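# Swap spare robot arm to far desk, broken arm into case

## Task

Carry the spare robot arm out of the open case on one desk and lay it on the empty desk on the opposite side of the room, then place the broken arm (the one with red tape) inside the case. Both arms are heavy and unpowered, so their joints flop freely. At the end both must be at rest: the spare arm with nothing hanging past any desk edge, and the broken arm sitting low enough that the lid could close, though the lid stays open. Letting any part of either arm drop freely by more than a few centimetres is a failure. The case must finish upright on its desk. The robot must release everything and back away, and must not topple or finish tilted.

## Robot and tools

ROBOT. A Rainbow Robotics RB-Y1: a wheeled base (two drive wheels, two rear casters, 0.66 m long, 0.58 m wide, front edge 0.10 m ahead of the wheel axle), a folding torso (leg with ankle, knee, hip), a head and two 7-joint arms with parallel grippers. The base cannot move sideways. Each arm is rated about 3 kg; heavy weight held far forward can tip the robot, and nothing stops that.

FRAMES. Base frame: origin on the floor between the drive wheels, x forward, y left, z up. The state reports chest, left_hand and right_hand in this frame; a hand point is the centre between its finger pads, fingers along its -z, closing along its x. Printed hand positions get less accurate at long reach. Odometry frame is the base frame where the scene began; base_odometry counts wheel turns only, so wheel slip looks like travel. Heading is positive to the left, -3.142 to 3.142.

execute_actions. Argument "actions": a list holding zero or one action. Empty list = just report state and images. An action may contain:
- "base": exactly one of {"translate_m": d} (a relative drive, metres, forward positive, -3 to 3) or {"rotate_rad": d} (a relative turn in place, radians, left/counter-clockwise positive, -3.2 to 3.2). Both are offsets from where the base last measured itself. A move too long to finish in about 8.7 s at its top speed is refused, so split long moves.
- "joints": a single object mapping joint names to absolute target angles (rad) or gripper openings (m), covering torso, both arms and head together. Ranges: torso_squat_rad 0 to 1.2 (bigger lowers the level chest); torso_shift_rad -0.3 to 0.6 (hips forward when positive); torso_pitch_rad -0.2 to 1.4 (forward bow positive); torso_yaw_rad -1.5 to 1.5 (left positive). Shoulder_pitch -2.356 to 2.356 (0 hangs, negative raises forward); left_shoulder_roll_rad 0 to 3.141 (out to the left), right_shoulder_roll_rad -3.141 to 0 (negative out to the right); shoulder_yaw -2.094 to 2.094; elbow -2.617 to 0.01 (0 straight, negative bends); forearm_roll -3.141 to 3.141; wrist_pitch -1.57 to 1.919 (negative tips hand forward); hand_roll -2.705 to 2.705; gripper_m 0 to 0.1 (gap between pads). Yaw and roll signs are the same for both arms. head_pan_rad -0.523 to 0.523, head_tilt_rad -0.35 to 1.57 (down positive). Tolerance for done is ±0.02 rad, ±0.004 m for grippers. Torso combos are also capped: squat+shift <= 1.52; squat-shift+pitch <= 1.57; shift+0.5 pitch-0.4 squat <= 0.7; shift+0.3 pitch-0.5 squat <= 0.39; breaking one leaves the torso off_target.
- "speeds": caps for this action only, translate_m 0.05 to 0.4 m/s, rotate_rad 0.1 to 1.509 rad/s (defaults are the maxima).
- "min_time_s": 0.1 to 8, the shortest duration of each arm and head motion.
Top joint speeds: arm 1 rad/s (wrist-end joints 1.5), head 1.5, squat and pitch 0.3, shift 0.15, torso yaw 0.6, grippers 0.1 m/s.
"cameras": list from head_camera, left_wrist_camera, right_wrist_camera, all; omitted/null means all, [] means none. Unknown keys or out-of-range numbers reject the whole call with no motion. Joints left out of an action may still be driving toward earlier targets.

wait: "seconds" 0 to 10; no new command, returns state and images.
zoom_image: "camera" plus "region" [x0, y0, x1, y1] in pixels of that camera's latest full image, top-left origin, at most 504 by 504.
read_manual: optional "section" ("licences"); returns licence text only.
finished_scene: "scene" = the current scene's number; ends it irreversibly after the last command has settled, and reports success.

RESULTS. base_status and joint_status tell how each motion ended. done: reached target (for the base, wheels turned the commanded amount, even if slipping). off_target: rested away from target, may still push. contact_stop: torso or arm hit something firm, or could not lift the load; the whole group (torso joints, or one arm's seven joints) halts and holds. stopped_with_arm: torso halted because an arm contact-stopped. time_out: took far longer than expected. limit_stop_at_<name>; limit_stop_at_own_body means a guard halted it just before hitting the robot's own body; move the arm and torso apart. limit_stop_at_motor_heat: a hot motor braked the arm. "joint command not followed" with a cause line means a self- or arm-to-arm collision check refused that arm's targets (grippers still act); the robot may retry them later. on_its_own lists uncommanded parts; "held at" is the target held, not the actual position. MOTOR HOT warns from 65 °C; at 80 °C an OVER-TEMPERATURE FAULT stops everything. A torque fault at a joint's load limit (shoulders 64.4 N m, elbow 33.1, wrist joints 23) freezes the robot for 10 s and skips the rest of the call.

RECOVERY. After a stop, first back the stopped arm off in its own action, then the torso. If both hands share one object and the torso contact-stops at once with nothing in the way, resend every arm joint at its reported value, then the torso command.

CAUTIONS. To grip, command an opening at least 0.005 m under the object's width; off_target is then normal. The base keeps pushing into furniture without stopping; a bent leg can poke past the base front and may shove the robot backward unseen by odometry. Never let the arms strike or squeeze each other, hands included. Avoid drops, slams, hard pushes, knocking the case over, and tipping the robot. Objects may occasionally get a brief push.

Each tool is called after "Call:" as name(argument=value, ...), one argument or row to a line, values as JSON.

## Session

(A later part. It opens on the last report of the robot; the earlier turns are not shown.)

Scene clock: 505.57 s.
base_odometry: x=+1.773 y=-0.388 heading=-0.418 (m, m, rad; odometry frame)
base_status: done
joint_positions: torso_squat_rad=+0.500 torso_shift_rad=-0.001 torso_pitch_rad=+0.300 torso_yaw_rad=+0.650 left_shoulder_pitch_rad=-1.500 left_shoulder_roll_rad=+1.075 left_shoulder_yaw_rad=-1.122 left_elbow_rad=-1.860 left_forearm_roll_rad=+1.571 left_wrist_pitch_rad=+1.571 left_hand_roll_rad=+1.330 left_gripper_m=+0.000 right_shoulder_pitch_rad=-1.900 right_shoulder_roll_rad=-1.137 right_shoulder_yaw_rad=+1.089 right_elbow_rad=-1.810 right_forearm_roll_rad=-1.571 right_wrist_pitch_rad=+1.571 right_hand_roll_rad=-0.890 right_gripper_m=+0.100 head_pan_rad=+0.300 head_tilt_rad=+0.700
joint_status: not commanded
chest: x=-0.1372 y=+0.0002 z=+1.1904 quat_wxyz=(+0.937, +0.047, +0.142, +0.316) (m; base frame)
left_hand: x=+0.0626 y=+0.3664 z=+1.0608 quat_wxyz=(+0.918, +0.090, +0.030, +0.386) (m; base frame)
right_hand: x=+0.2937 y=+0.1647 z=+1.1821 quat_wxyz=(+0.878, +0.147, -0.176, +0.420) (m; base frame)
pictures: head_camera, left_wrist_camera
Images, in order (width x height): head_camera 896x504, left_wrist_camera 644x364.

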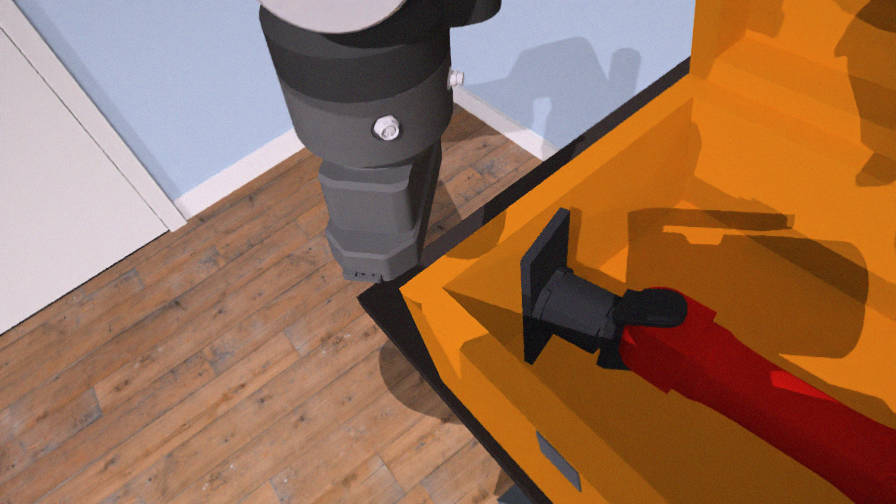

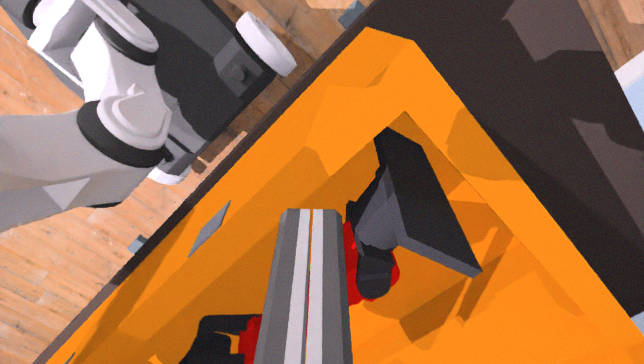

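Call:
execute_actions(
  actions=[
    {"joints":{"torso_squat_rad":0.45,"torso_yaw_rad":0.28,"left_elbow_rad":-1.0,"left_hand_roll_rad":0.5,"head_pan_rad":0.5,"head_tilt_rad":0.65}},
  ],
  cameras=["head_camera","left_wrist_camera"],
)

Scene clock: 519.97 s.
base_odometry: x=+1.773 y=-0.388 heading=-0.418 (m, m, rad; odometry frame)
base_status: not commanded
joint_positions: torso_squat_rad=+0.450 torso_shift_rad=-0.001 torso_pitch_rad=+0.300 torso_yaw_rad=+0.280 left_shoulder_pitch_rad=-1.500 left_shoulder_roll_rad=+1.075 left_shoulder_yaw_rad=-1.122 left_elbow_rad=-1.000 left_forearm_roll_rad=+1.571 left_wrist_pitch_rad=+1.571 left_hand_roll_rad=+0.500 left_gripper_m=+0.000 right_shoulder_pitch_rad=-1.900 right_shoulder_roll_rad=-1.137 right_shoulder_yaw_rad=+1.089 right_elbow_rad=-1.810 right_forearm_roll_rad=-1.571 right_wrist_pitch_rad=+1.571 right_hand_roll_rad=-0.890 right_gripper_m=+0.100 head_pan_rad=+0.500 head_tilt_rad=+0.650
joint_status: all done
chest: x=-0.1371 y=+0.0002 z=+1.2064 quat_wxyz=(+0.979, +0.020, +0.148, +0.138) (m; base frame)
left_hand: x=+0.2468 y=+0.4609 z=+1.0503 quat_wxyz=(+0.971, +0.044, +0.034, +0.231) (m; base frame)
right_hand: x=+0.3238 y=+0.0038 z=+1.1889 quat_wxyz=(+0.945, +0.066, -0.176, +0.269) (m; base frame)
pictures: head_camera, left_wrist_camera
Images, in order (width x height): head_camera 896x504, left_wrist_camera 644x364.

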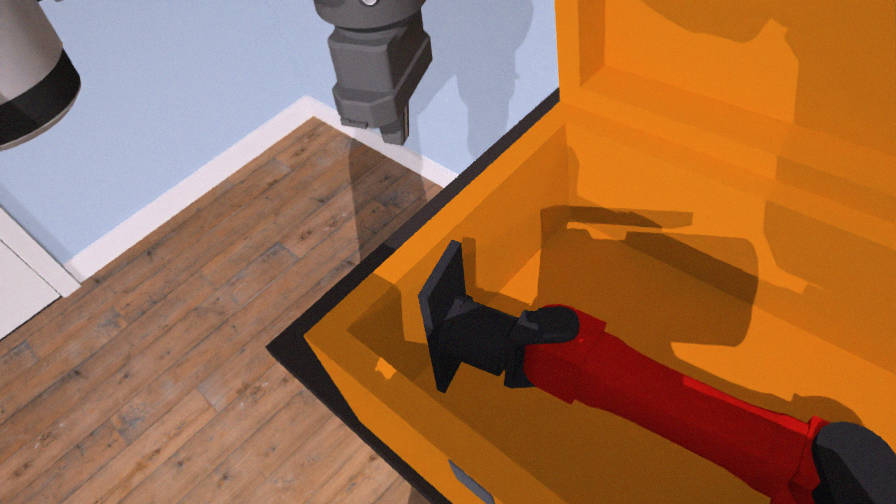

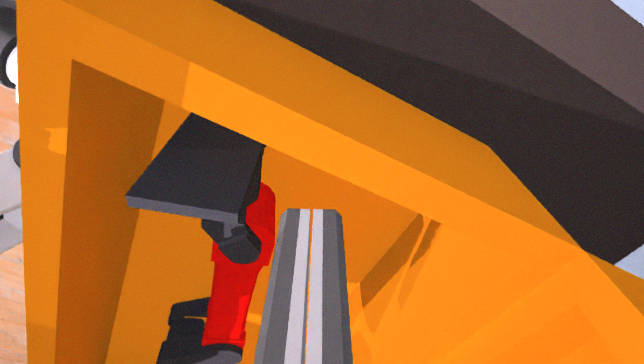

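Call:
execute_actions(
  actions=[
    {"joints":{"torso_squat_rad":0.6,"torso_yaw_rad":0.32,"left_elbow_rad":-1.33,"left_hand_roll_rad":0.5}},
  ],
  cameras=["head_camera","left_wrist_camera"],
)

Scene clock: 529.37 s.
base_odometry: x=+1.773 y=-0.388 heading=-0.418 (m, m, rad; odometry frame)
base_status: not commanded
joint_positions: torso_squat_rad=+0.600 torso_shift_rad=-0.001 torso_pitch_rad=+0.300 torso_yaw_rad=+0.320 left_shoulder_pitch_rad=-1.500 left_shoulder_roll_rad=+1.075 left_shoulder_yaw_rad=-1.122 left_elbow_rad=-1.330 left_forearm_roll_rad=+1.571 left_wrist_pitch_rad=+1.571 left_hand_roll_rad=+0.500 left_gripper_m=+0.000 right_shoulder_pitch_rad=-1.900 right_shoulder_roll_rad=-1.137 right_shoulder_yaw_rad=+1.089 right_elbow_rad=-1.810 right_forearm_roll_rad=-1.571 right_wrist_pitch_rad=+1.571 right_hand_roll_rad=-0.890 right_gripper_m=+0.100 head_pan_rad=+0.500 head_tilt_rad=+0.650
joint_status: all done
chest: x=-0.1372 y=+0.0002 z=+1.1539 quat_wxyz=(+0.976, +0.023, +0.148, +0.158) (m; base frame)
left_hand: x=+0.2253 y=+0.3926 z=+0.9970 quat_wxyz=(+0.994, +0.043, +0.041, +0.088) (m; base frame)
right_hand: x=+0.3233 y=+0.0217 z=+1.1366 quat_wxyz=(+0.939, +0.075, -0.176, +0.286) (m; base frame)
pictures: head_camera, left_wrist_camera
Images, in order (width x height): head_camera 896x504, left_wrist_camera 644x364.

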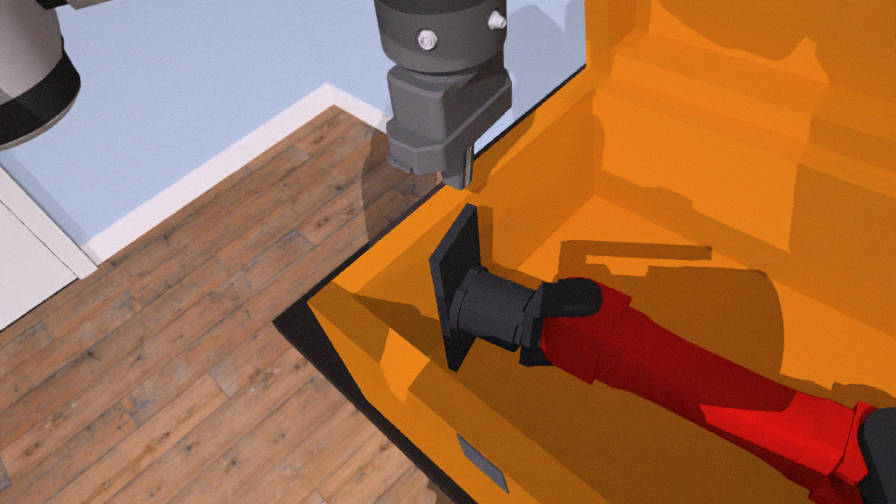

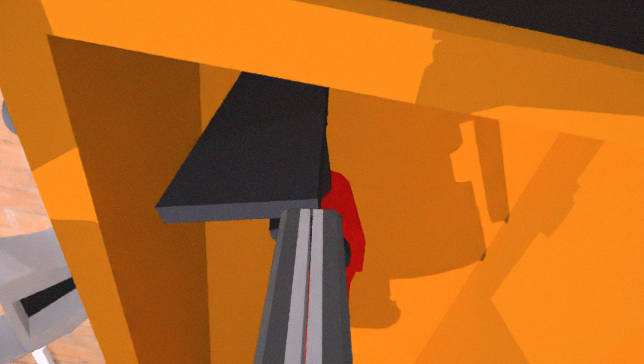

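Call:
execute_actions(
  actions=[
    {"joints":{"torso_squat_rad":0.66,"left_elbow_rad":-1.45,"left_hand_roll_rad":0.62}},
  ],
  cameras=["head_camera","left_wrist_camera"],
)

Scene clock: 539.33 s.
base_odometry: x=+1.773 y=-0.388 heading=-0.418 (m, m, rad; odometry frame)
base_status: not commanded
joint_positions: torso_squat_rad=+0.660 torso_shift_rad=-0.001 torso_pitch_rad=+0.300 torso_yaw_rad=+0.320 left_shoulder_pitch_rad=-1.500 left_shoulder_roll_rad=+1.075 left_shoulder_yaw_rad=-1.122 left_elbow_rad=-1.450 left_forearm_roll_rad=+1.571 left_wrist_pitch_rad=+1.571 left_hand_roll_rad=+0.620 left_gripper_m=+0.000 right_shoulder_pitch_rad=-1.900 right_shoulder_roll_rad=-1.137 right_shoulder_yaw_rad=+1.089 right_elbow_rad=-1.810 right_forearm_roll_rad=-1.571 right_wrist_pitch_rad=+1.571 right_hand_roll_rad=-0.890 right_gripper_m=+0.100 head_pan_rad=+0.500 head_tilt_rad=+0.650
joint_status: all done
chest: x=-0.1372 y=+0.0002 z=+1.1291 quat_wxyz=(+0.976, +0.023, +0.148, +0.158) (m; base frame)
left_hand: x=+0.2172 y=+0.3628 z=+0.9706 quat_wxyz=(+0.994, +0.043, +0.041, +0.088) (m; base frame)
right_hand: x=+0.3233 y=+0.0217 z=+1.1119 quat_wxyz=(+0.939, +0.075, -0.176, +0.286) (m; base frame)
pictures: head_camera, left_wrist_camera
Images, in order (width x height): head_camera 896x504, left_wrist_camera 644x364.

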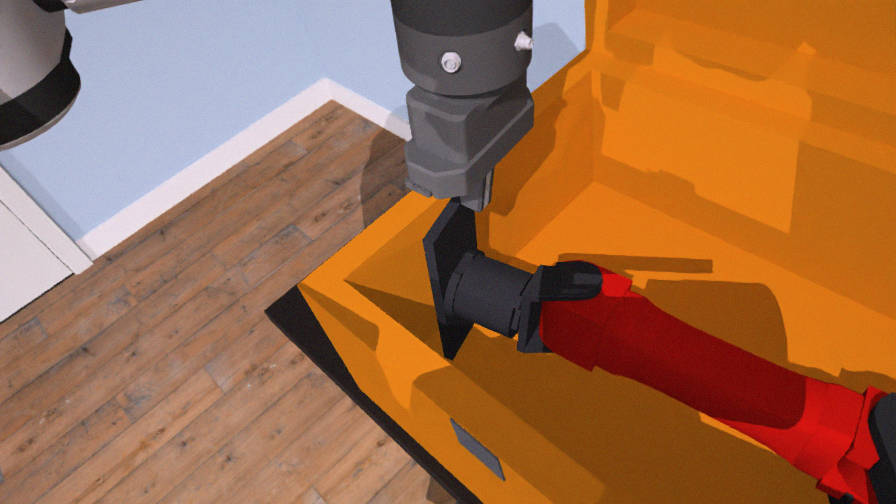

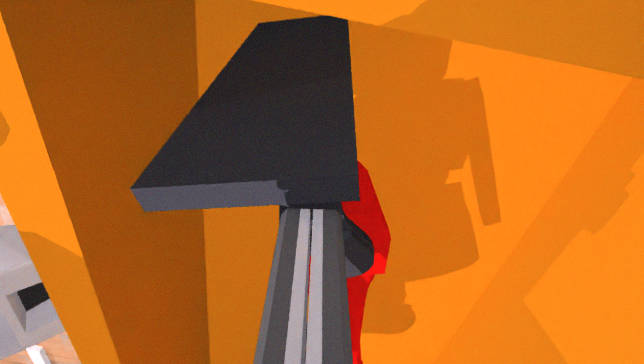

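Call:
execute_actions(
  actions=[
    {"joints":{"left_elbow_rad":-1.415}},
  ],
  cameras=["left_wrist_camera"],
)

Call:
execute_actions(
  actions=[
    {"joints":{"torso_squat_rad":0.69}},
  ],
  cameras=["head_camera","left_wrist_camera"],
)

Scene clock: 546.10 s.
base_odometry: x=+1.773 y=-0.388 heading=-0.418 (m, m, rad; odometry frame)
base_status: not commanded
joint_positions: torso_squat_rad=+0.660 torso_shift_rad=-0.001 torso_pitch_rad=+0.300 torso_yaw_rad=+0.320 left_shoulder_pitch_rad=-1.501 left_shoulder_roll_rad=+1.075 left_shoulder_yaw_rad=-1.121 left_elbow_rad=-1.415 left_forearm_roll_rad=+1.571 left_wrist_pitch_rad=+1.571 left_hand_roll_rad=+0.620 left_gripper_m=+0.000 right_shoulder_pitch_rad=-1.900 right_shoulder_roll_rad=-1.137 right_shoulder_yaw_rad=+1.089 right_elbow_rad=-1.810 right_forearm_roll_rad=-1.571 right_wrist_pitch_rad=+1.571 right_hand_roll_rad=-0.890 right_gripper_m=+0.100 head_pan_rad=+0.500 head_tilt_rad=+0.650
joint_status: all done
chest: x=-0.1372 y=+0.0002 z=+1.1291 quat_wxyz=(+0.976, +0.023, +0.147, +0.158) (m; base frame)
left_hand: x=+0.2203 y=+0.3711 z=+0.9716 quat_wxyz=(+0.993, +0.043, +0.039, +0.105) (m; base frame)
right_hand: x=+0.3233 y=+0.0216 z=+1.1119 quat_wxyz=(+0.939, +0.075, -0.176, +0.285) (m; base frame)
pictures: left_wrist_camera
Images, in order (width x height): left_wrist_camera 644x364.

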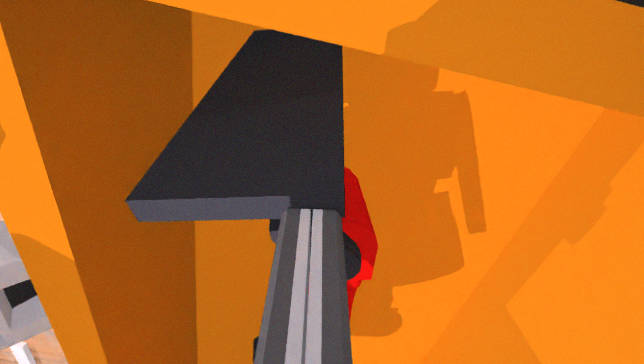

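Scene clock: 547.43 s.
base_odometry: x=+1.773 y=-0.388 heading=-0.418 (m, m, rad; odometry frame)
base_status: not commanded
joint_positions: torso_squat_rad=+0.675 torso_shift_rad=-0.003 torso_pitch_rad=+0.295 torso_yaw_rad=+0.320 left_shoulder_pitch_rad=-1.505 left_shoulder_roll_rad=+1.077 left_shoulder_yaw_rad=-1.118 left_elbow_rad=-1.415 left_forearm_roll_rad=+1.571 left_wrist_pitch_rad=+1.571 left_hand_roll_rad=+0.620 left_gripper_m=+0.000 right_shoulder_pitch_rad=-1.900 right_shoulder_roll_rad=-1.137 right_shoulder_yaw_rad=+1.089 right_elbow_rad=-1.810 right_forearm_roll_rad=-1.571 right_wrist_pitch_rad=+1.571 right_hand_roll_rad=-0.890 right_gripper_m=+0.100 head_pan_rad=+0.500 head_tilt_rad=+0.650
joint_status: torso_squat_rad contact_stop (moved +0.015 of +0.030)
chest: x=-0.1394 y=-0.0003 z=+1.1229 quat_wxyz=(+0.976, +0.024, +0.145, +0.158) (m; base frame)
left_hand: x=+0.2205 y=+0.3712 z=+0.9703 quat_wxyz=(+0.993, +0.044, +0.033, +0.105) (m; base frame)
right_hand: x=+0.3211 y=+0.0212 z=+1.1078 quat_wxyz=(+0.939, +0.075, -0.179, +0.286) (m; base frame)
pictures: head_camera, left_wrist_camera
Images, in order (width x height): head_camera 896x504, left_wrist_camera 644x364.

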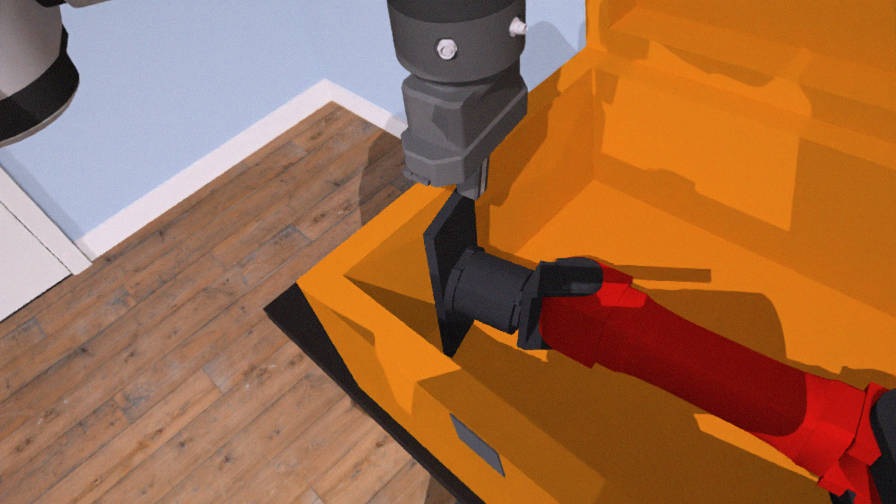

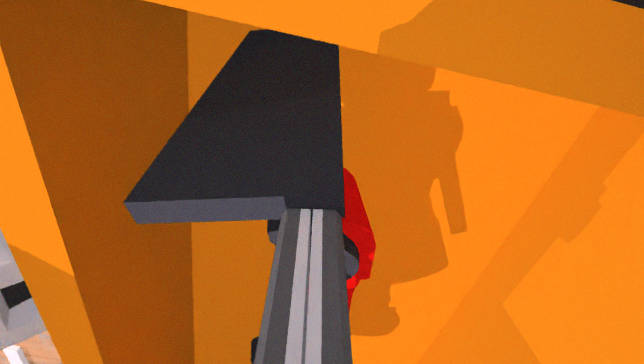

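Call:
execute_actions(
  actions=[
    {"joints":{"torso_squat_rad":0.5,"left_elbow_rad":-1.7,"left_hand_roll_rad":-2.2}},
  ],
  cameras=["left_wrist_camera"],
)

Scene clock: 566.77 s.
base_odometry: x=+1.773 y=-0.388 heading=-0.418 (m, m, rad; odometry frame)
base_status: not commanded
joint_positions: torso_squat_rad=+0.500 torso_shift_rad=-0.002 torso_pitch_rad=+0.297 torso_yaw_rad=+0.320 left_shoulder_pitch_rad=-1.500 left_shoulder_roll_rad=+1.075 left_shoulder_yaw_rad=-1.122 left_elbow_rad=-1.700 left_forearm_roll_rad=+1.571 left_wrist_pitch_rad=+1.571 left_hand_roll_rad=-2.200 left_gripper_m=+0.000 right_shoulder_pitch_rad=-1.900 right_shoulder_roll_rad=-1.137 right_shoulder_yaw_rad=+1.089 right_elbow_rad=-1.810 right_forearm_roll_rad=-1.571 right_wrist_pitch_rad=+1.571 right_hand_roll_rad=-0.890 right_gripper_m=+0.100 head_pan_rad=+0.500 head_tilt_rad=+0.650
joint_status: all done
chest: x=-0.1388 y=+0.0001 z=+1.1907 quat_wxyz=(+0.976, +0.023, +0.146, +0.158) (m; base frame)
left_hand: x=+0.1881 y=+0.3051 z=+1.0314 quat_wxyz=(+0.124, -0.037, +0.044, -0.991) (m; base frame)
right_hand: x=+0.3217 y=+0.0217 z=+1.1749 quat_wxyz=(+0.939, +0.074, -0.178, +0.286) (m; base frame)
pictures: left_wrist_camera
Images, in order (width x height): left_wrist_camera 644x364.

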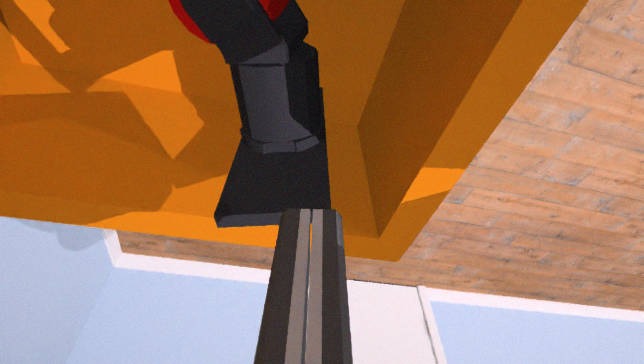

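Call:
execute_actions(
  actions=[
    {"base":{"translate_m":-0.055},"joints":{"left_elbow_rad":-1.45,"left_hand_roll_rad":2.2,"left_gripper_m":0.05}},
  ],
  cameras=[],
)

Call:
execute_actions(
  actions=[
    {"joints":{"torso_squat_rad":0.64}},
  ],
  cameras=["head_camera","left_wrist_camera"],
)

Scene clock: 595.57 s.
base_odometry: x=+1.723 y=-0.365 heading=-0.419 (m, m, rad; odometry frame)
base_status: done
joint_positions: torso_squat_rad=+0.500 torso_shift_rad=-0.002 torso_pitch_rad=+0.297 torso_yaw_rad=+0.320 left_shoulder_pitch_rad=-1.500 left_shoulder_roll_rad=+1.075 left_shoulder_yaw_rad=-1.122 left_elbow_rad=-1.450 left_forearm_roll_rad=+1.571 left_wrist_pitch_rad=+1.571 left_hand_roll_rad=+2.200 left_gripper_m=+0.050 right_shoulder_pitch_rad=-1.900 right_shoulder_roll_rad=-1.137 right_shoulder_yaw_rad=+1.089 right_elbow_rad=-1.810 right_forearm_roll_rad=-1.571 right_wrist_pitch_rad=+1.571 right_hand_roll_rad=-0.890 right_gripper_m=+0.100 head_pan_rad=+0.500 head_tilt_rad=+0.650
joint_status: all done
chest: x=-0.1389 y=+0.0001 z=+1.1907 quat_wxyz=(+0.976, +0.023, +0.146, +0.158) (m; base frame)
left_hand: x=+0.2159 y=+0.3629 z=+1.0336 quat_wxyz=(+0.637, +0.058, -0.003, +0.768) (m; base frame)
right_hand: x=+0.3216 y=+0.0217 z=+1.1750 quat_wxyz=(+0.939, +0.074, -0.178, +0.286) (m; base frame)
pictures: none
No camera images: the call's "cameras" was empty. Leave "cameras" out to get every camera's image.

Scene clock: 596.83 s.
base_odometry: x=+1.723 y=-0.365 heading=-0.419 (m, m, rad; odometry frame)
base_status: not commanded
joint_positions: torso_squat_rad=+0.640 torso_shift_rad=-0.002 torso_pitch_rad=+0.297 torso_yaw_rad=+0.320 left_shoulder_pitch_rad=-1.500 left_shoulder_roll_rad=+1.075 left_shoulder_yaw_rad=-1.122 left_elbow_rad=-1.450 left_forearm_roll_rad=+1.571 left_wrist_pitch_rad=+1.571 left_hand_roll_rad=+2.200 left_gripper_m=+0.050 right_shoulder_pitch_rad=-1.900 right_shoulder_roll_rad=-1.137 right_shoulder_yaw_rad=+1.089 right_elbow_rad=-1.810 right_forearm_roll_rad=-1.571 right_wrist_pitch_rad=+1.571 right_hand_roll_rad=-0.890 right_gripper_m=+0.100 head_pan_rad=+0.500 head_tilt_rad=+0.650
joint_status: all done
chest: x=-0.1388 y=+0.0002 z=+1.1379 quat_wxyz=(+0.976, +0.023, +0.146, +0.158) (m; base frame)
left_hand: x=+0.2160 y=+0.3629 z=+0.9808 quat_wxyz=(+0.637, +0.058, -0.003, +0.768) (m; base frame)
right_hand: x=+0.3217 y=+0.0217 z=+1.1221 quat_wxyz=(+0.939, +0.074, -0.178, +0.286) (m; base frame)
pictures: head_camera, left_wrist_camera
Images, in order (width x height): head_camera 896x504, left_wrist_camera 644x364.

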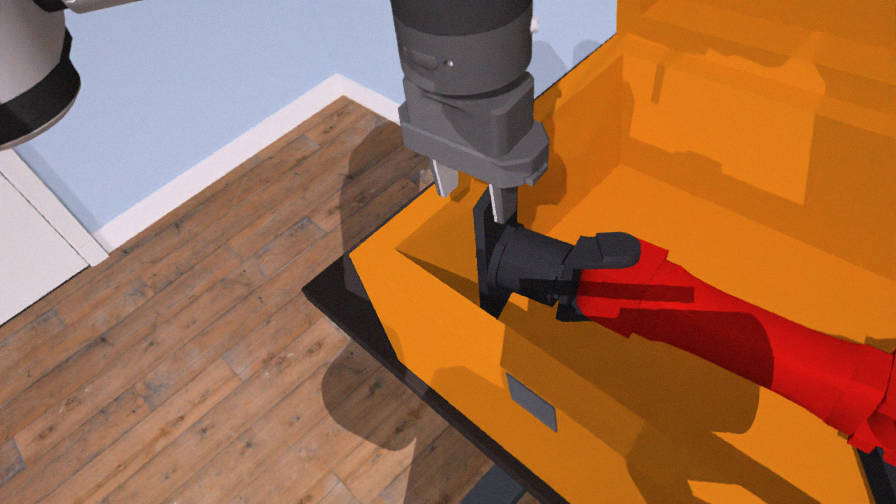

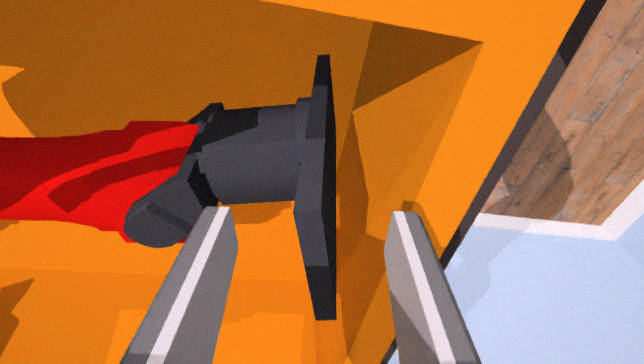

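Call:
execute_actions(
  actions=[
    {"base":{"translate_m":0.025},"joints":{"left_gripper_m":0.035}},
  ],
  cameras=[],
)

Call:
execute_actions(
  actions=[
    {"joints":{"torso_squat_rad":0.76}},
  ],
  cameras=["head_camera","left_wrist_camera"],
)

Scene clock: 605.83 s.
base_odometry: x=+1.746 y=-0.375 heading=-0.418 (m, m, rad; odometry frame)
base_status: done
joint_positions: torso_squat_rad=+0.640 torso_shift_rad=-0.002 torso_pitch_rad=+0.297 torso_yaw_rad=+0.320 left_shoulder_pitch_rad=-1.500 left_shoulder_roll_rad=+1.075 left_shoulder_yaw_rad=-1.122 left_elbow_rad=-1.450 left_forearm_roll_rad=+1.571 left_wrist_pitch_rad=+1.571 left_hand_roll_rad=+2.200 left_gripper_m=+0.035 right_shoulder_pitch_rad=-1.900 right_shoulder_roll_rad=-1.137 right_shoulder_yaw_rad=+1.089 right_elbow_rad=-1.810 right_forearm_roll_rad=-1.571 right_wrist_pitch_rad=+1.571 right_hand_roll_rad=-0.890 right_gripper_m=+0.100 head_pan_rad=+0.500 head_tilt_rad=+0.650
joint_status: all done
chest: x=-0.1386 y=+0.0002 z=+1.1379 quat_wxyz=(+0.976, +0.023, +0.146, +0.158) (m; base frame)
left_hand: x=+0.2162 y=+0.3629 z=+0.9806 quat_wxyz=(+0.637, +0.058, -0.003, +0.768) (m; base frame)
right_hand: x=+0.3219 y=+0.0217 z=+1.1219 quat_wxyz=(+0.939, +0.074, -0.178, +0.286) (m; base frame)
pictures: none
No camera images: the call's "cameras" was empty. Leave "cameras" out to get every camera's image.

Scene clock: 607.03 s.
base_odometry: x=+1.746 y=-0.375 heading=-0.418 (m, m, rad; odometry frame)
base_status: not commanded
joint_positions: torso_squat_rad=+0.760 torso_shift_rad=-0.002 torso_pitch_rad=+0.296 torso_yaw_rad=+0.320 left_shoulder_pitch_rad=-1.500 left_shoulder_roll_rad=+1.075 left_shoulder_yaw_rad=-1.122 left_elbow_rad=-1.450 left_forearm_roll_rad=+1.571 left_wrist_pitch_rad=+1.571 left_hand_roll_rad=+2.200 left_gripper_m=+0.035 right_shoulder_pitch_rad=-1.900 right_shoulder_roll_rad=-1.137 right_shoulder_yaw_rad=+1.089 right_elbow_rad=-1.810 right_forearm_roll_rad=-1.571 right_wrist_pitch_rad=+1.571 right_hand_roll_rad=-0.890 right_gripper_m=+0.100 head_pan_rad=+0.500 head_tilt_rad=+0.650
joint_status: all done
chest: x=-0.1387 y=+0.0002 z=+1.0838 quat_wxyz=(+0.976, +0.023, +0.146, +0.158) (m; base frame)
left_hand: x=+0.2161 y=+0.3631 z=+0.9268 quat_wxyz=(+0.637, +0.058, -0.003, +0.768) (m; base frame)
right_hand: x=+0.3218 y=+0.0217 z=+1.0681 quat_wxyz=(+0.939, +0.074, -0.178, +0.286) (m; base frame)
pictures: head_camera, left_wrist_camera
Images, in order (width x height): head_camera 896x504, left_wrist_camera 644x364.

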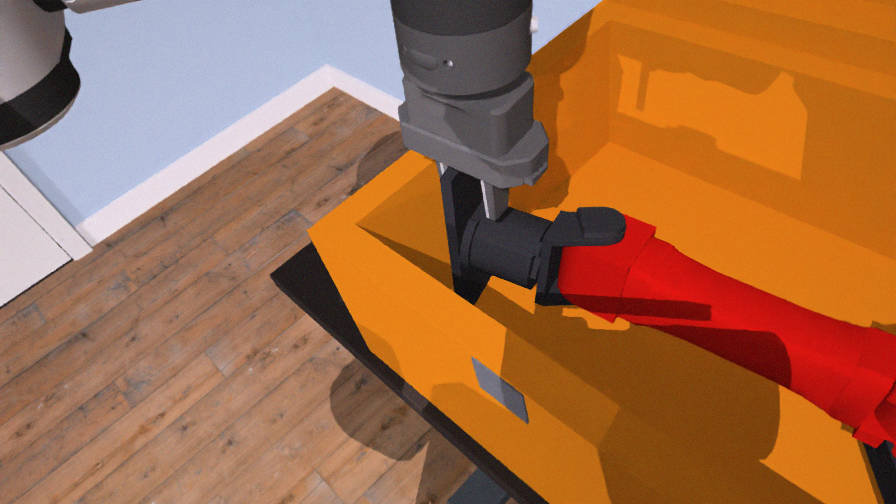

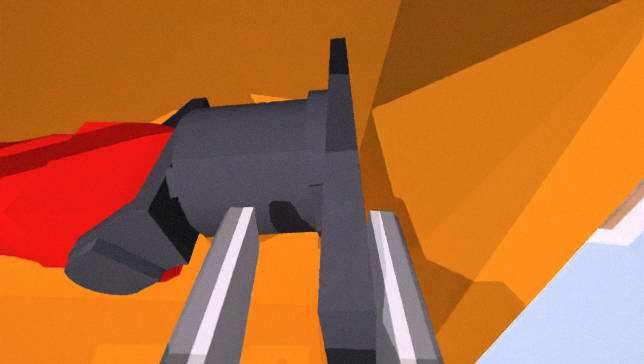

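Call:
execute_actions(
  actions=[
    {"joints":{"left_gripper_m":0.0}},
  ],
  cameras=[],
)

Call:
execute_actions(
  actions=[
    {"base":{"translate_m":0.04},"joints":{"torso_squat_rad":0.725},"speeds":{"translate_m":0.05}},
  ],
  cameras=["head_camera","left_wrist_camera"],
)

Scene clock: 615.63 s.
base_odometry: x=+1.746 y=-0.375 heading=-0.418 (m, m, rad; odometry frame)
base_status: not commanded
joint_positions: torso_squat_rad=+0.760 torso_shift_rad=-0.002 torso_pitch_rad=+0.296 torso_yaw_rad=+0.321 left_shoulder_pitch_rad=-1.500 left_shoulder_roll_rad=+1.079 left_shoulder_yaw_rad=-1.122 left_elbow_rad=-1.448 left_forearm_roll_rad=+1.570 left_wrist_pitch_rad=+1.572 left_hand_roll_rad=+2.200 left_gripper_m=+0.012 right_shoulder_pitch_rad=-1.900 right_shoulder_roll_rad=-1.137 right_shoulder_yaw_rad=+1.089 right_elbow_rad=-1.810 right_forearm_roll_rad=-1.571 right_wrist_pitch_rad=+1.571 right_hand_roll_rad=-0.890 right_gripper_m=+0.100 head_pan_rad=+0.500 head_tilt_rad=+0.650
joint_status: left_gripper_m off_target (ended at +0.012, target +0.000)
chest: x=-0.1388 y=+0.0004 z=+1.0838 quat_wxyz=(+0.976, +0.023, +0.146, +0.158) (m; base frame)
left_hand: x=+0.2158 y=+0.3657 z=+0.9273 quat_wxyz=(+0.635, +0.058, -0.004, +0.770) (m; base frame)
right_hand: x=+0.3218 y=+0.0221 z=+1.0681 quat_wxyz=(+0.939, +0.074, -0.178, +0.286) (m; base frame)
pictures: none
No camera images: the call's "cameras" was empty. Leave "cameras" out to get every camera's image.

Scene clock: 617.33 s.
base_odometry: x=+1.782 y=-0.392 heading=-0.418 (m, m, rad; odometry frame)
base_status: done
joint_positions: torso_squat_rad=+0.725 torso_shift_rad=-0.002 torso_pitch_rad=+0.297 torso_yaw_rad=+0.320 left_shoulder_pitch_rad=-1.498 left_shoulder_roll_rad=+1.075 left_shoulder_yaw_rad=-1.124 left_elbow_rad=-1.449 left_forearm_roll_rad=+1.570 left_wrist_pitch_rad=+1.571 left_hand_roll_rad=+2.200 left_gripper_m=+0.011 right_shoulder_pitch_rad=-1.900 right_shoulder_roll_rad=-1.137 right_shoulder_yaw_rad=+1.089 right_elbow_rad=-1.810 right_forearm_roll_rad=-1.571 right_wrist_pitch_rad=+1.571 right_hand_roll_rad=-0.890 right_gripper_m=+0.100 head_pan_rad=+0.500 head_tilt_rad=+0.650
joint_status: all done
chest: x=-0.1384 y=+0.0005 z=+1.1003 quat_wxyz=(+0.976, +0.023, +0.146, +0.158) (m; base frame)
left_hand: x=+0.2152 y=+0.3644 z=+0.9415 quat_wxyz=(+0.636, +0.060, -0.002, +0.769) (m; base frame)
right_hand: x=+0.3221 y=+0.0221 z=+1.0842 quat_wxyz=(+0.939, +0.074, -0.177, +0.286) (m; base frame)
pictures: head_camera, left_wrist_camera
Images, in order (width x height): head_camera 896x504, left_wrist_camera 644x364.

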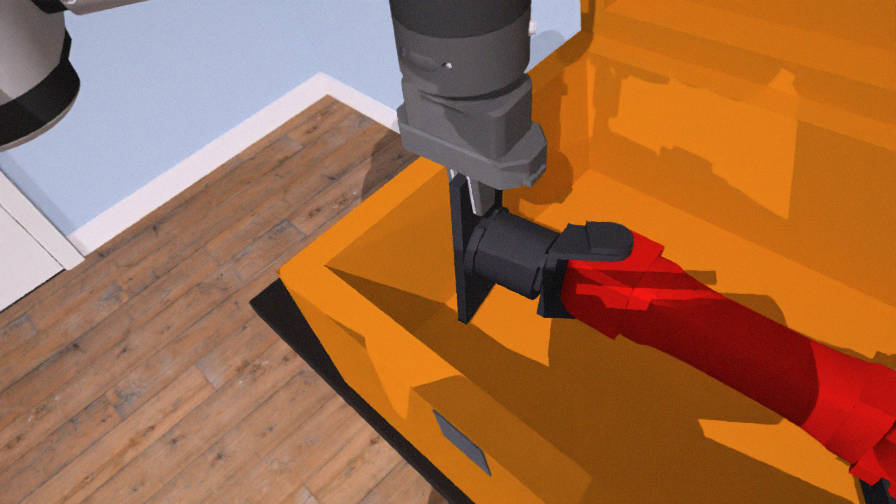

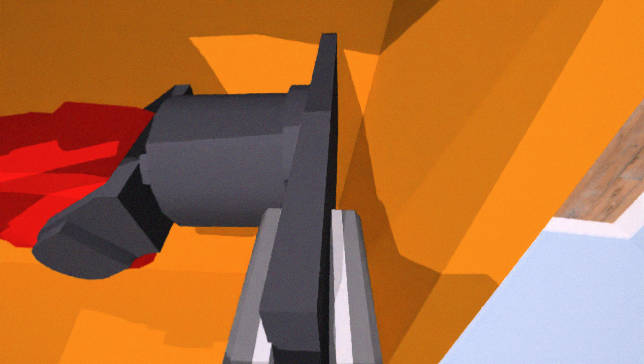

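Call:
execute_actions(
  actions=[
    {"joints":{"torso_squat_rad":0.55}},
  ],
  cameras=[],
)

Call:
execute_actions(
  actions=[
    {"joints":{"torso_squat_rad":0.25,"torso_pitch_rad":0.6,"head_tilt_rad":0.45}},
  ],
  cameras=["head_camera","left_wrist_camera"],
)

Scene clock: 638.50 s.
base_odometry: x=+1.782 y=-0.392 heading=-0.418 (m, m, rad; odometry frame)
base_status: not commanded
joint_positions: torso_squat_rad=+0.550 torso_shift_rad=-0.002 torso_pitch_rad=+0.298 torso_yaw_rad=+0.320 left_shoulder_pitch_rad=-1.498 left_shoulder_roll_rad=+1.073 left_shoulder_yaw_rad=-1.124 left_elbow_rad=-1.450 left_forearm_roll_rad=+1.571 left_wrist_pitch_rad=+1.571 left_hand_roll_rad=+2.200 left_gripper_m=+0.016 right_shoulder_pitch_rad=-1.900 right_shoulder_roll_rad=-1.137 right_shoulder_yaw_rad=+1.089 right_elbow_rad=-1.810 right_forearm_roll_rad=-1.571 right_wrist_pitch_rad=+1.571 right_hand_roll_rad=-0.890 right_gripper_m=+0.100 head_pan_rad=+0.500 head_tilt_rad=+0.650
joint_status: all done
chest: x=-0.1384 y=+0.0004 z=+1.1731 quat_wxyz=(+0.976, +0.023, +0.146, +0.158) (m; base frame)
left_hand: x=+0.2153 y=+0.3625 z=+1.0136 quat_wxyz=(+0.638, +0.059, -0.001, +0.768) (m; base frame)
right_hand: x=+0.3221 y=+0.0219 z=+1.1569 quat_wxyz=(+0.939, +0.074, -0.177, +0.286) (m; base frame)
pictures: none
No camera images: the call's "cameras" was empty. Leave "cameras" out to get every camera's image.

Scene clock: 640.30 s.
base_odometry: x=+1.782 y=-0.392 heading=-0.418 (m, m, rad; odometry frame)
base_status: not commanded
joint_positions: torso_squat_rad=+0.250 torso_shift_rad=-0.002 torso_pitch_rad=+0.600 torso_yaw_rad=+0.320 left_shoulder_pitch_rad=-1.498 left_shoulder_roll_rad=+1.076 left_shoulder_yaw_rad=-1.124 left_elbow_rad=-1.449 left_forearm_roll_rad=+1.570 left_wrist_pitch_rad=+1.571 left_hand_roll_rad=+2.200 left_gripper_m=+0.011 right_shoulder_pitch_rad=-1.900 right_shoulder_roll_rad=-1.137 right_shoulder_yaw_rad=+1.089 right_elbow_rad=-1.810 right_forearm_roll_rad=-1.571 right_wrist_pitch_rad=+1.571 right_hand_roll_rad=-0.890 right_gripper_m=+0.100 head_pan_rad=+0.500 head_tilt_rad=+0.450
joint_status: all done
on_its_own: left_gripper_m moved -0.005 toward your old target +0.000
chest: x=-0.0544 y=+0.0005 z=+1.2140 quat_wxyz=(+0.943, +0.047, +0.292, +0.152) (m; base frame)
left_hand: x=+0.2358 y=+0.3645 z=+0.9569 quat_wxyz=(+0.629, +0.175, +0.094, +0.751) (m; base frame)
right_hand: x=+0.3803 y=+0.0220 z=+1.0612 quat_wxyz=(+0.955, +0.116, -0.034, +0.271) (m; base frame)
pictures: head_camera, left_wrist_camera
Images, in order (width x height): head_camera 896x504, left_wrist_camera 644x364.

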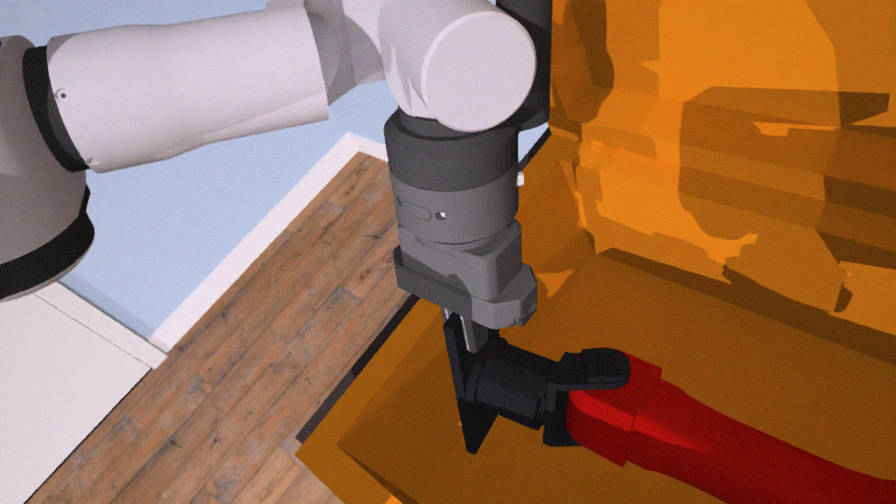

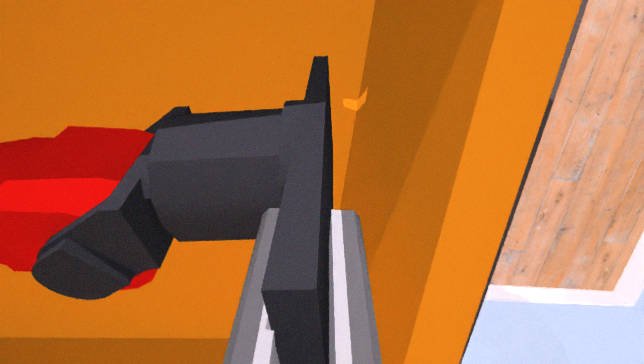

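Call:
execute_actions(
  actions=[
    {"joints":{"torso_squat_rad":0.33,"head_tilt_rad":0.6}},
  ],
  cameras=[],
)

Call:
execute_actions(
  actions=[
    {"joints":{"torso_yaw_rad":0.22,"left_hand_roll_rad":2.3},"min_time_s":1},
  ],
  cameras=["head_camera","left_wrist_camera"],
)

Scene clock: 647.27 s.
base_odometry: x=+1.782 y=-0.392 heading=-0.418 (m, m, rad; odometry frame)
base_status: not commanded
joint_positions: torso_squat_rad=+0.330 torso_shift_rad=-0.002 torso_pitch_rad=+0.600 torso_yaw_rad=+0.320 left_shoulder_pitch_rad=-1.499 left_shoulder_roll_rad=+1.076 left_shoulder_yaw_rad=-1.123 left_elbow_rad=-1.449 left_forearm_roll_rad=+1.570 left_wrist_pitch_rad=+1.571 left_hand_roll_rad=+2.200 left_gripper_m=+0.011 right_shoulder_pitch_rad=-1.900 right_shoulder_roll_rad=-1.137 right_shoulder_yaw_rad=+1.089 right_elbow_rad=-1.810 right_forearm_roll_rad=-1.571 right_wrist_pitch_rad=+1.571 right_hand_roll_rad=-0.890 right_gripper_m=+0.100 head_pan_rad=+0.500 head_tilt_rad=+0.600
joint_status: all done
chest: x=-0.0548 y=+0.0005 z=+1.1981 quat_wxyz=(+0.943, +0.046, +0.292, +0.152) (m; base frame)
left_hand: x=+0.2360 y=+0.3647 z=+0.9416 quat_wxyz=(+0.629, +0.175, +0.093, +0.752) (m; base frame)
right_hand: x=+0.3800 y=+0.0221 z=+1.0455 quat_wxyz=(+0.955, +0.116, -0.034, +0.271) (m; base frame)
pictures: none
No camera images: the call's "cameras" was empty. Leave "cameras" out to get every camera's image.

Scene clock: 648.57 s.
base_odometry: x=+1.782 y=-0.392 heading=-0.418 (m, m, rad; odometry frame)
base_status: not commanded
joint_positions: torso_squat_rad=+0.330 torso_shift_rad=-0.003 torso_pitch_rad=+0.599 torso_yaw_rad=+0.282 left_shoulder_pitch_rad=-1.500 left_shoulder_roll_rad=+1.077 left_shoulder_yaw_rad=-1.122 left_elbow_rad=-1.449 left_forearm_roll_rad=+1.571 left_wrist_pitch_rad=+1.572 left_hand_roll_rad=+2.300 left_gripper_m=+0.009 right_shoulder_pitch_rad=-1.900 right_shoulder_roll_rad=-1.137 right_shoulder_yaw_rad=+1.089 right_elbow_rad=-1.810 right_forearm_roll_rad=-1.571 right_wrist_pitch_rad=+1.571 right_hand_roll_rad=-0.890 right_gripper_m=+0.100 head_pan_rad=+0.500 head_tilt_rad=+0.600
joint_status: torso_yaw_rad contact_stop (moved -0.038 of -0.100); the others done
on_its_own: torso_yaw_rad is held at +0.281, not at your +0.220, since a contact_stop
chest: x=-0.0554 y=+0.0003 z=+1.1983 quat_wxyz=(+0.946, +0.041, +0.292, +0.134) (m; base frame)
left_hand: x=+0.2478 y=+0.3494 z=+0.9355 quat_wxyz=(+0.606, +0.173, +0.089, +0.772) (m; base frame)
right_hand: x=+0.3800 y=+0.0047 z=+1.0461 quat_wxyz=(+0.960, +0.105, -0.034, +0.256) (m; base frame)
pictures: head_camera, left_wrist_camera
Images, in order (width x height): head_camera 896x504, left_wrist_camera 644x364.

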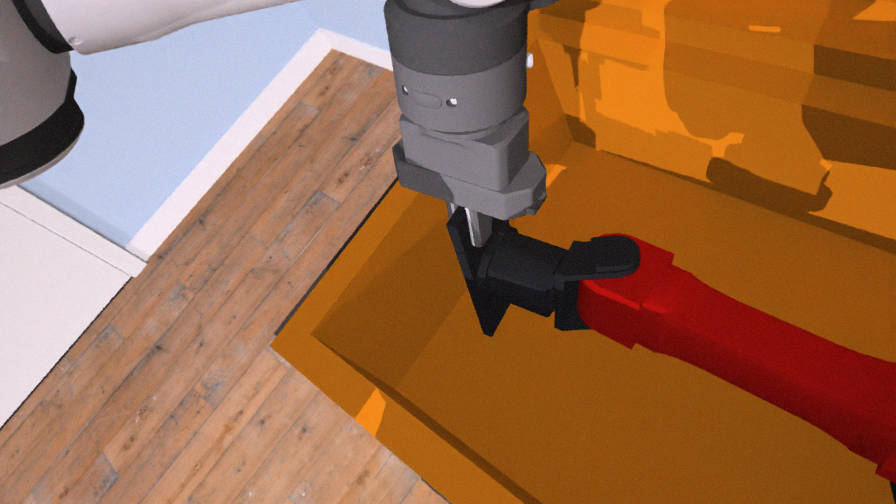

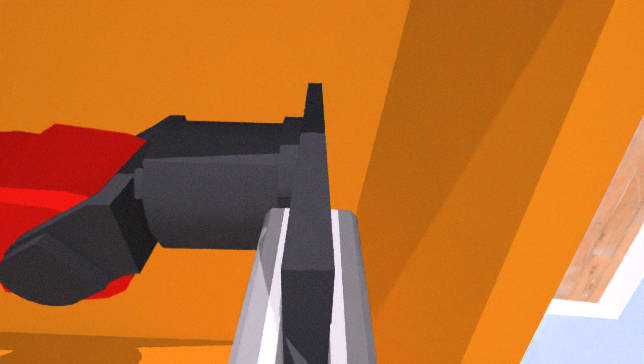

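Call:
execute_actions(
  actions=[
    {"base":{"translate_m":0.04},"joints":{"left_hand_roll_rad":2.24},"speeds":{"translate_m":0.05}},
  ],
  cameras=["head_camera","left_wrist_camera"],
)

Scene clock: 658.13 s.
base_odometry: x=+1.819 y=-0.408 heading=-0.417 (m, m, rad; odometry frame)
base_status: done
joint_positions: torso_squat_rad=+0.330 torso_shift_rad=-0.003 torso_pitch_rad=+0.599 torso_yaw_rad=+0.282 left_shoulder_pitch_rad=-1.499 left_shoulder_roll_rad=+1.078 left_shoulder_yaw_rad=-1.123 left_elbow_rad=-1.449 left_forearm_roll_rad=+1.570 left_wrist_pitch_rad=+1.572 left_hand_roll_rad=+2.240 left_gripper_m=+0.009 right_shoulder_pitch_rad=-1.900 right_shoulder_roll_rad=-1.137 right_shoulder_yaw_rad=+1.089 right_elbow_rad=-1.810 right_forearm_roll_rad=-1.571 right_wrist_pitch_rad=+1.571 right_hand_roll_rad=-0.890 right_gripper_m=+0.100 head_pan_rad=+0.500 head_tilt_rad=+0.600
joint_status: all done
on_its_own: torso_yaw_rad is held at +0.281, not at your +0.220, since a contact_stop
chest: x=-0.0554 y=+0.0003 z=+1.1983 quat_wxyz=(+0.946, +0.041, +0.292, +0.134) (m; base frame)
left_hand: x=+0.2473 y=+0.3500 z=+0.9352 quat_wxyz=(+0.628, +0.171, +0.094, +0.753) (m; base frame)
right_hand: x=+0.3801 y=+0.0047 z=+1.0460 quat_wxyz=(+0.960, +0.105, -0.033, +0.257) (m; base frame)
pictures: head_camera, left_wrist_camera
Images, in order (width x height): head_camera 896x504, left_wrist_camera 644x364.

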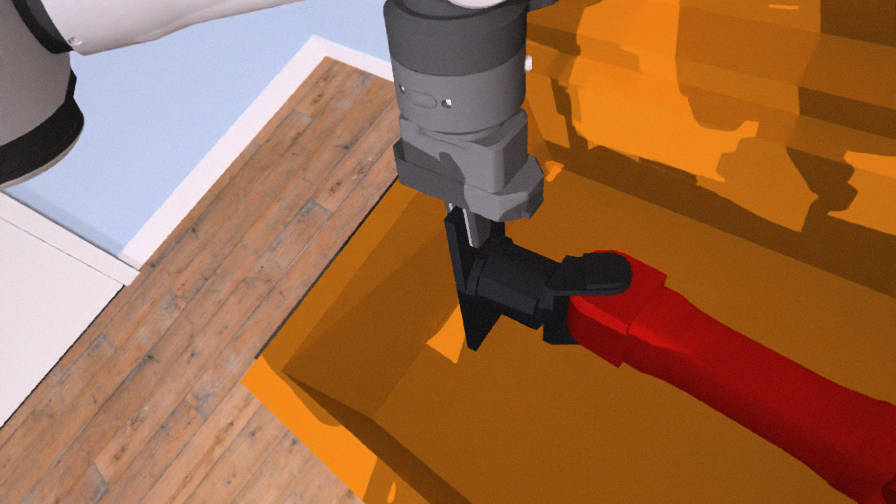

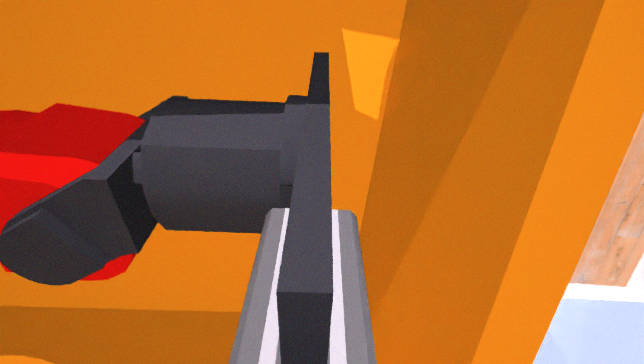

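Call:
execute_actions(
  actions=[
    {"base":{"translate_m":0.02},"joints":{"torso_squat_rad":0.39},"speeds":{"translate_m":0.05}},
  ],
  cameras=["head_camera","left_wrist_camera"],
)

Scene clock: 662.60 s.
base_odometry: x=+1.837 y=-0.416 heading=-0.416 (m, m, rad; odometry frame)
base_status: done
joint_positions: torso_squat_rad=+0.390 torso_shift_rad=-0.003 torso_pitch_rad=+0.598 torso_yaw_rad=+0.282 left_shoulder_pitch_rad=-1.502 left_shoulder_roll_rad=+1.081 left_shoulder_yaw_rad=-1.122 left_elbow_rad=-1.448 left_forearm_roll_rad=+1.569 left_wrist_pitch_rad=+1.573 left_hand_roll_rad=+2.240 left_gripper_m=+0.010 right_shoulder_pitch_rad=-1.900 right_shoulder_roll_rad=-1.137 right_shoulder_yaw_rad=+1.089 right_elbow_rad=-1.810 right_forearm_roll_rad=-1.571 right_wrist_pitch_rad=+1.571 right_hand_roll_rad=-0.890 right_gripper_m=+0.100 head_pan_rad=+0.500 head_tilt_rad=+0.600
joint_status: all done
on_its_own: torso_yaw_rad is held at +0.281, not at your +0.220, since a contact_stop
chest: x=-0.0557 y=+0.0003 z=+1.1837 quat_wxyz=(+0.946, +0.041, +0.292, +0.135) (m; base frame)
left_hand: x=+0.2482 y=+0.3518 z=+0.9223 quat_wxyz=(+0.627, +0.170, +0.092, +0.755) (m; base frame)
right_hand: x=+0.3799 y=+0.0048 z=+1.0317 quat_wxyz=(+0.960, +0.106, -0.034, +0.257) (m; base frame)
pictures: head_camera, left_wrist_camera
Images, in order (width x height): head_camera 896x504, left_wrist_camera 644x364.

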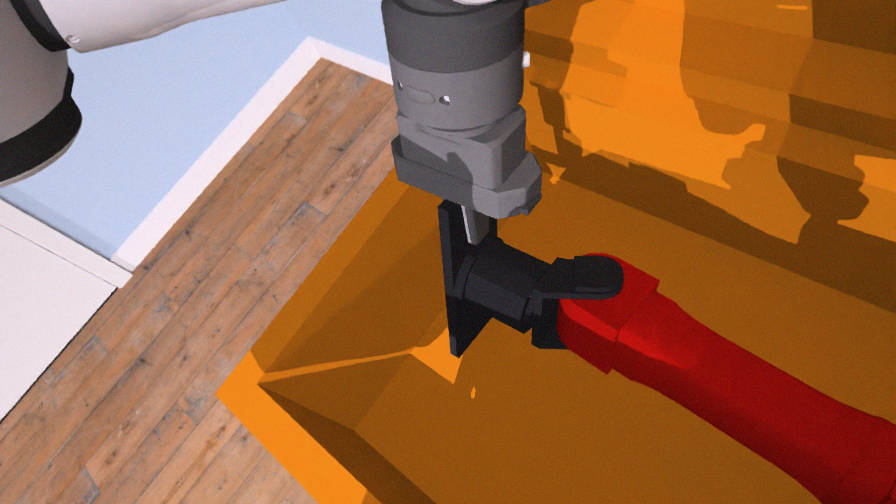

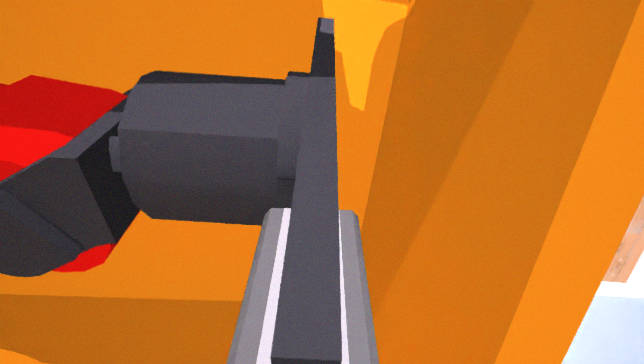

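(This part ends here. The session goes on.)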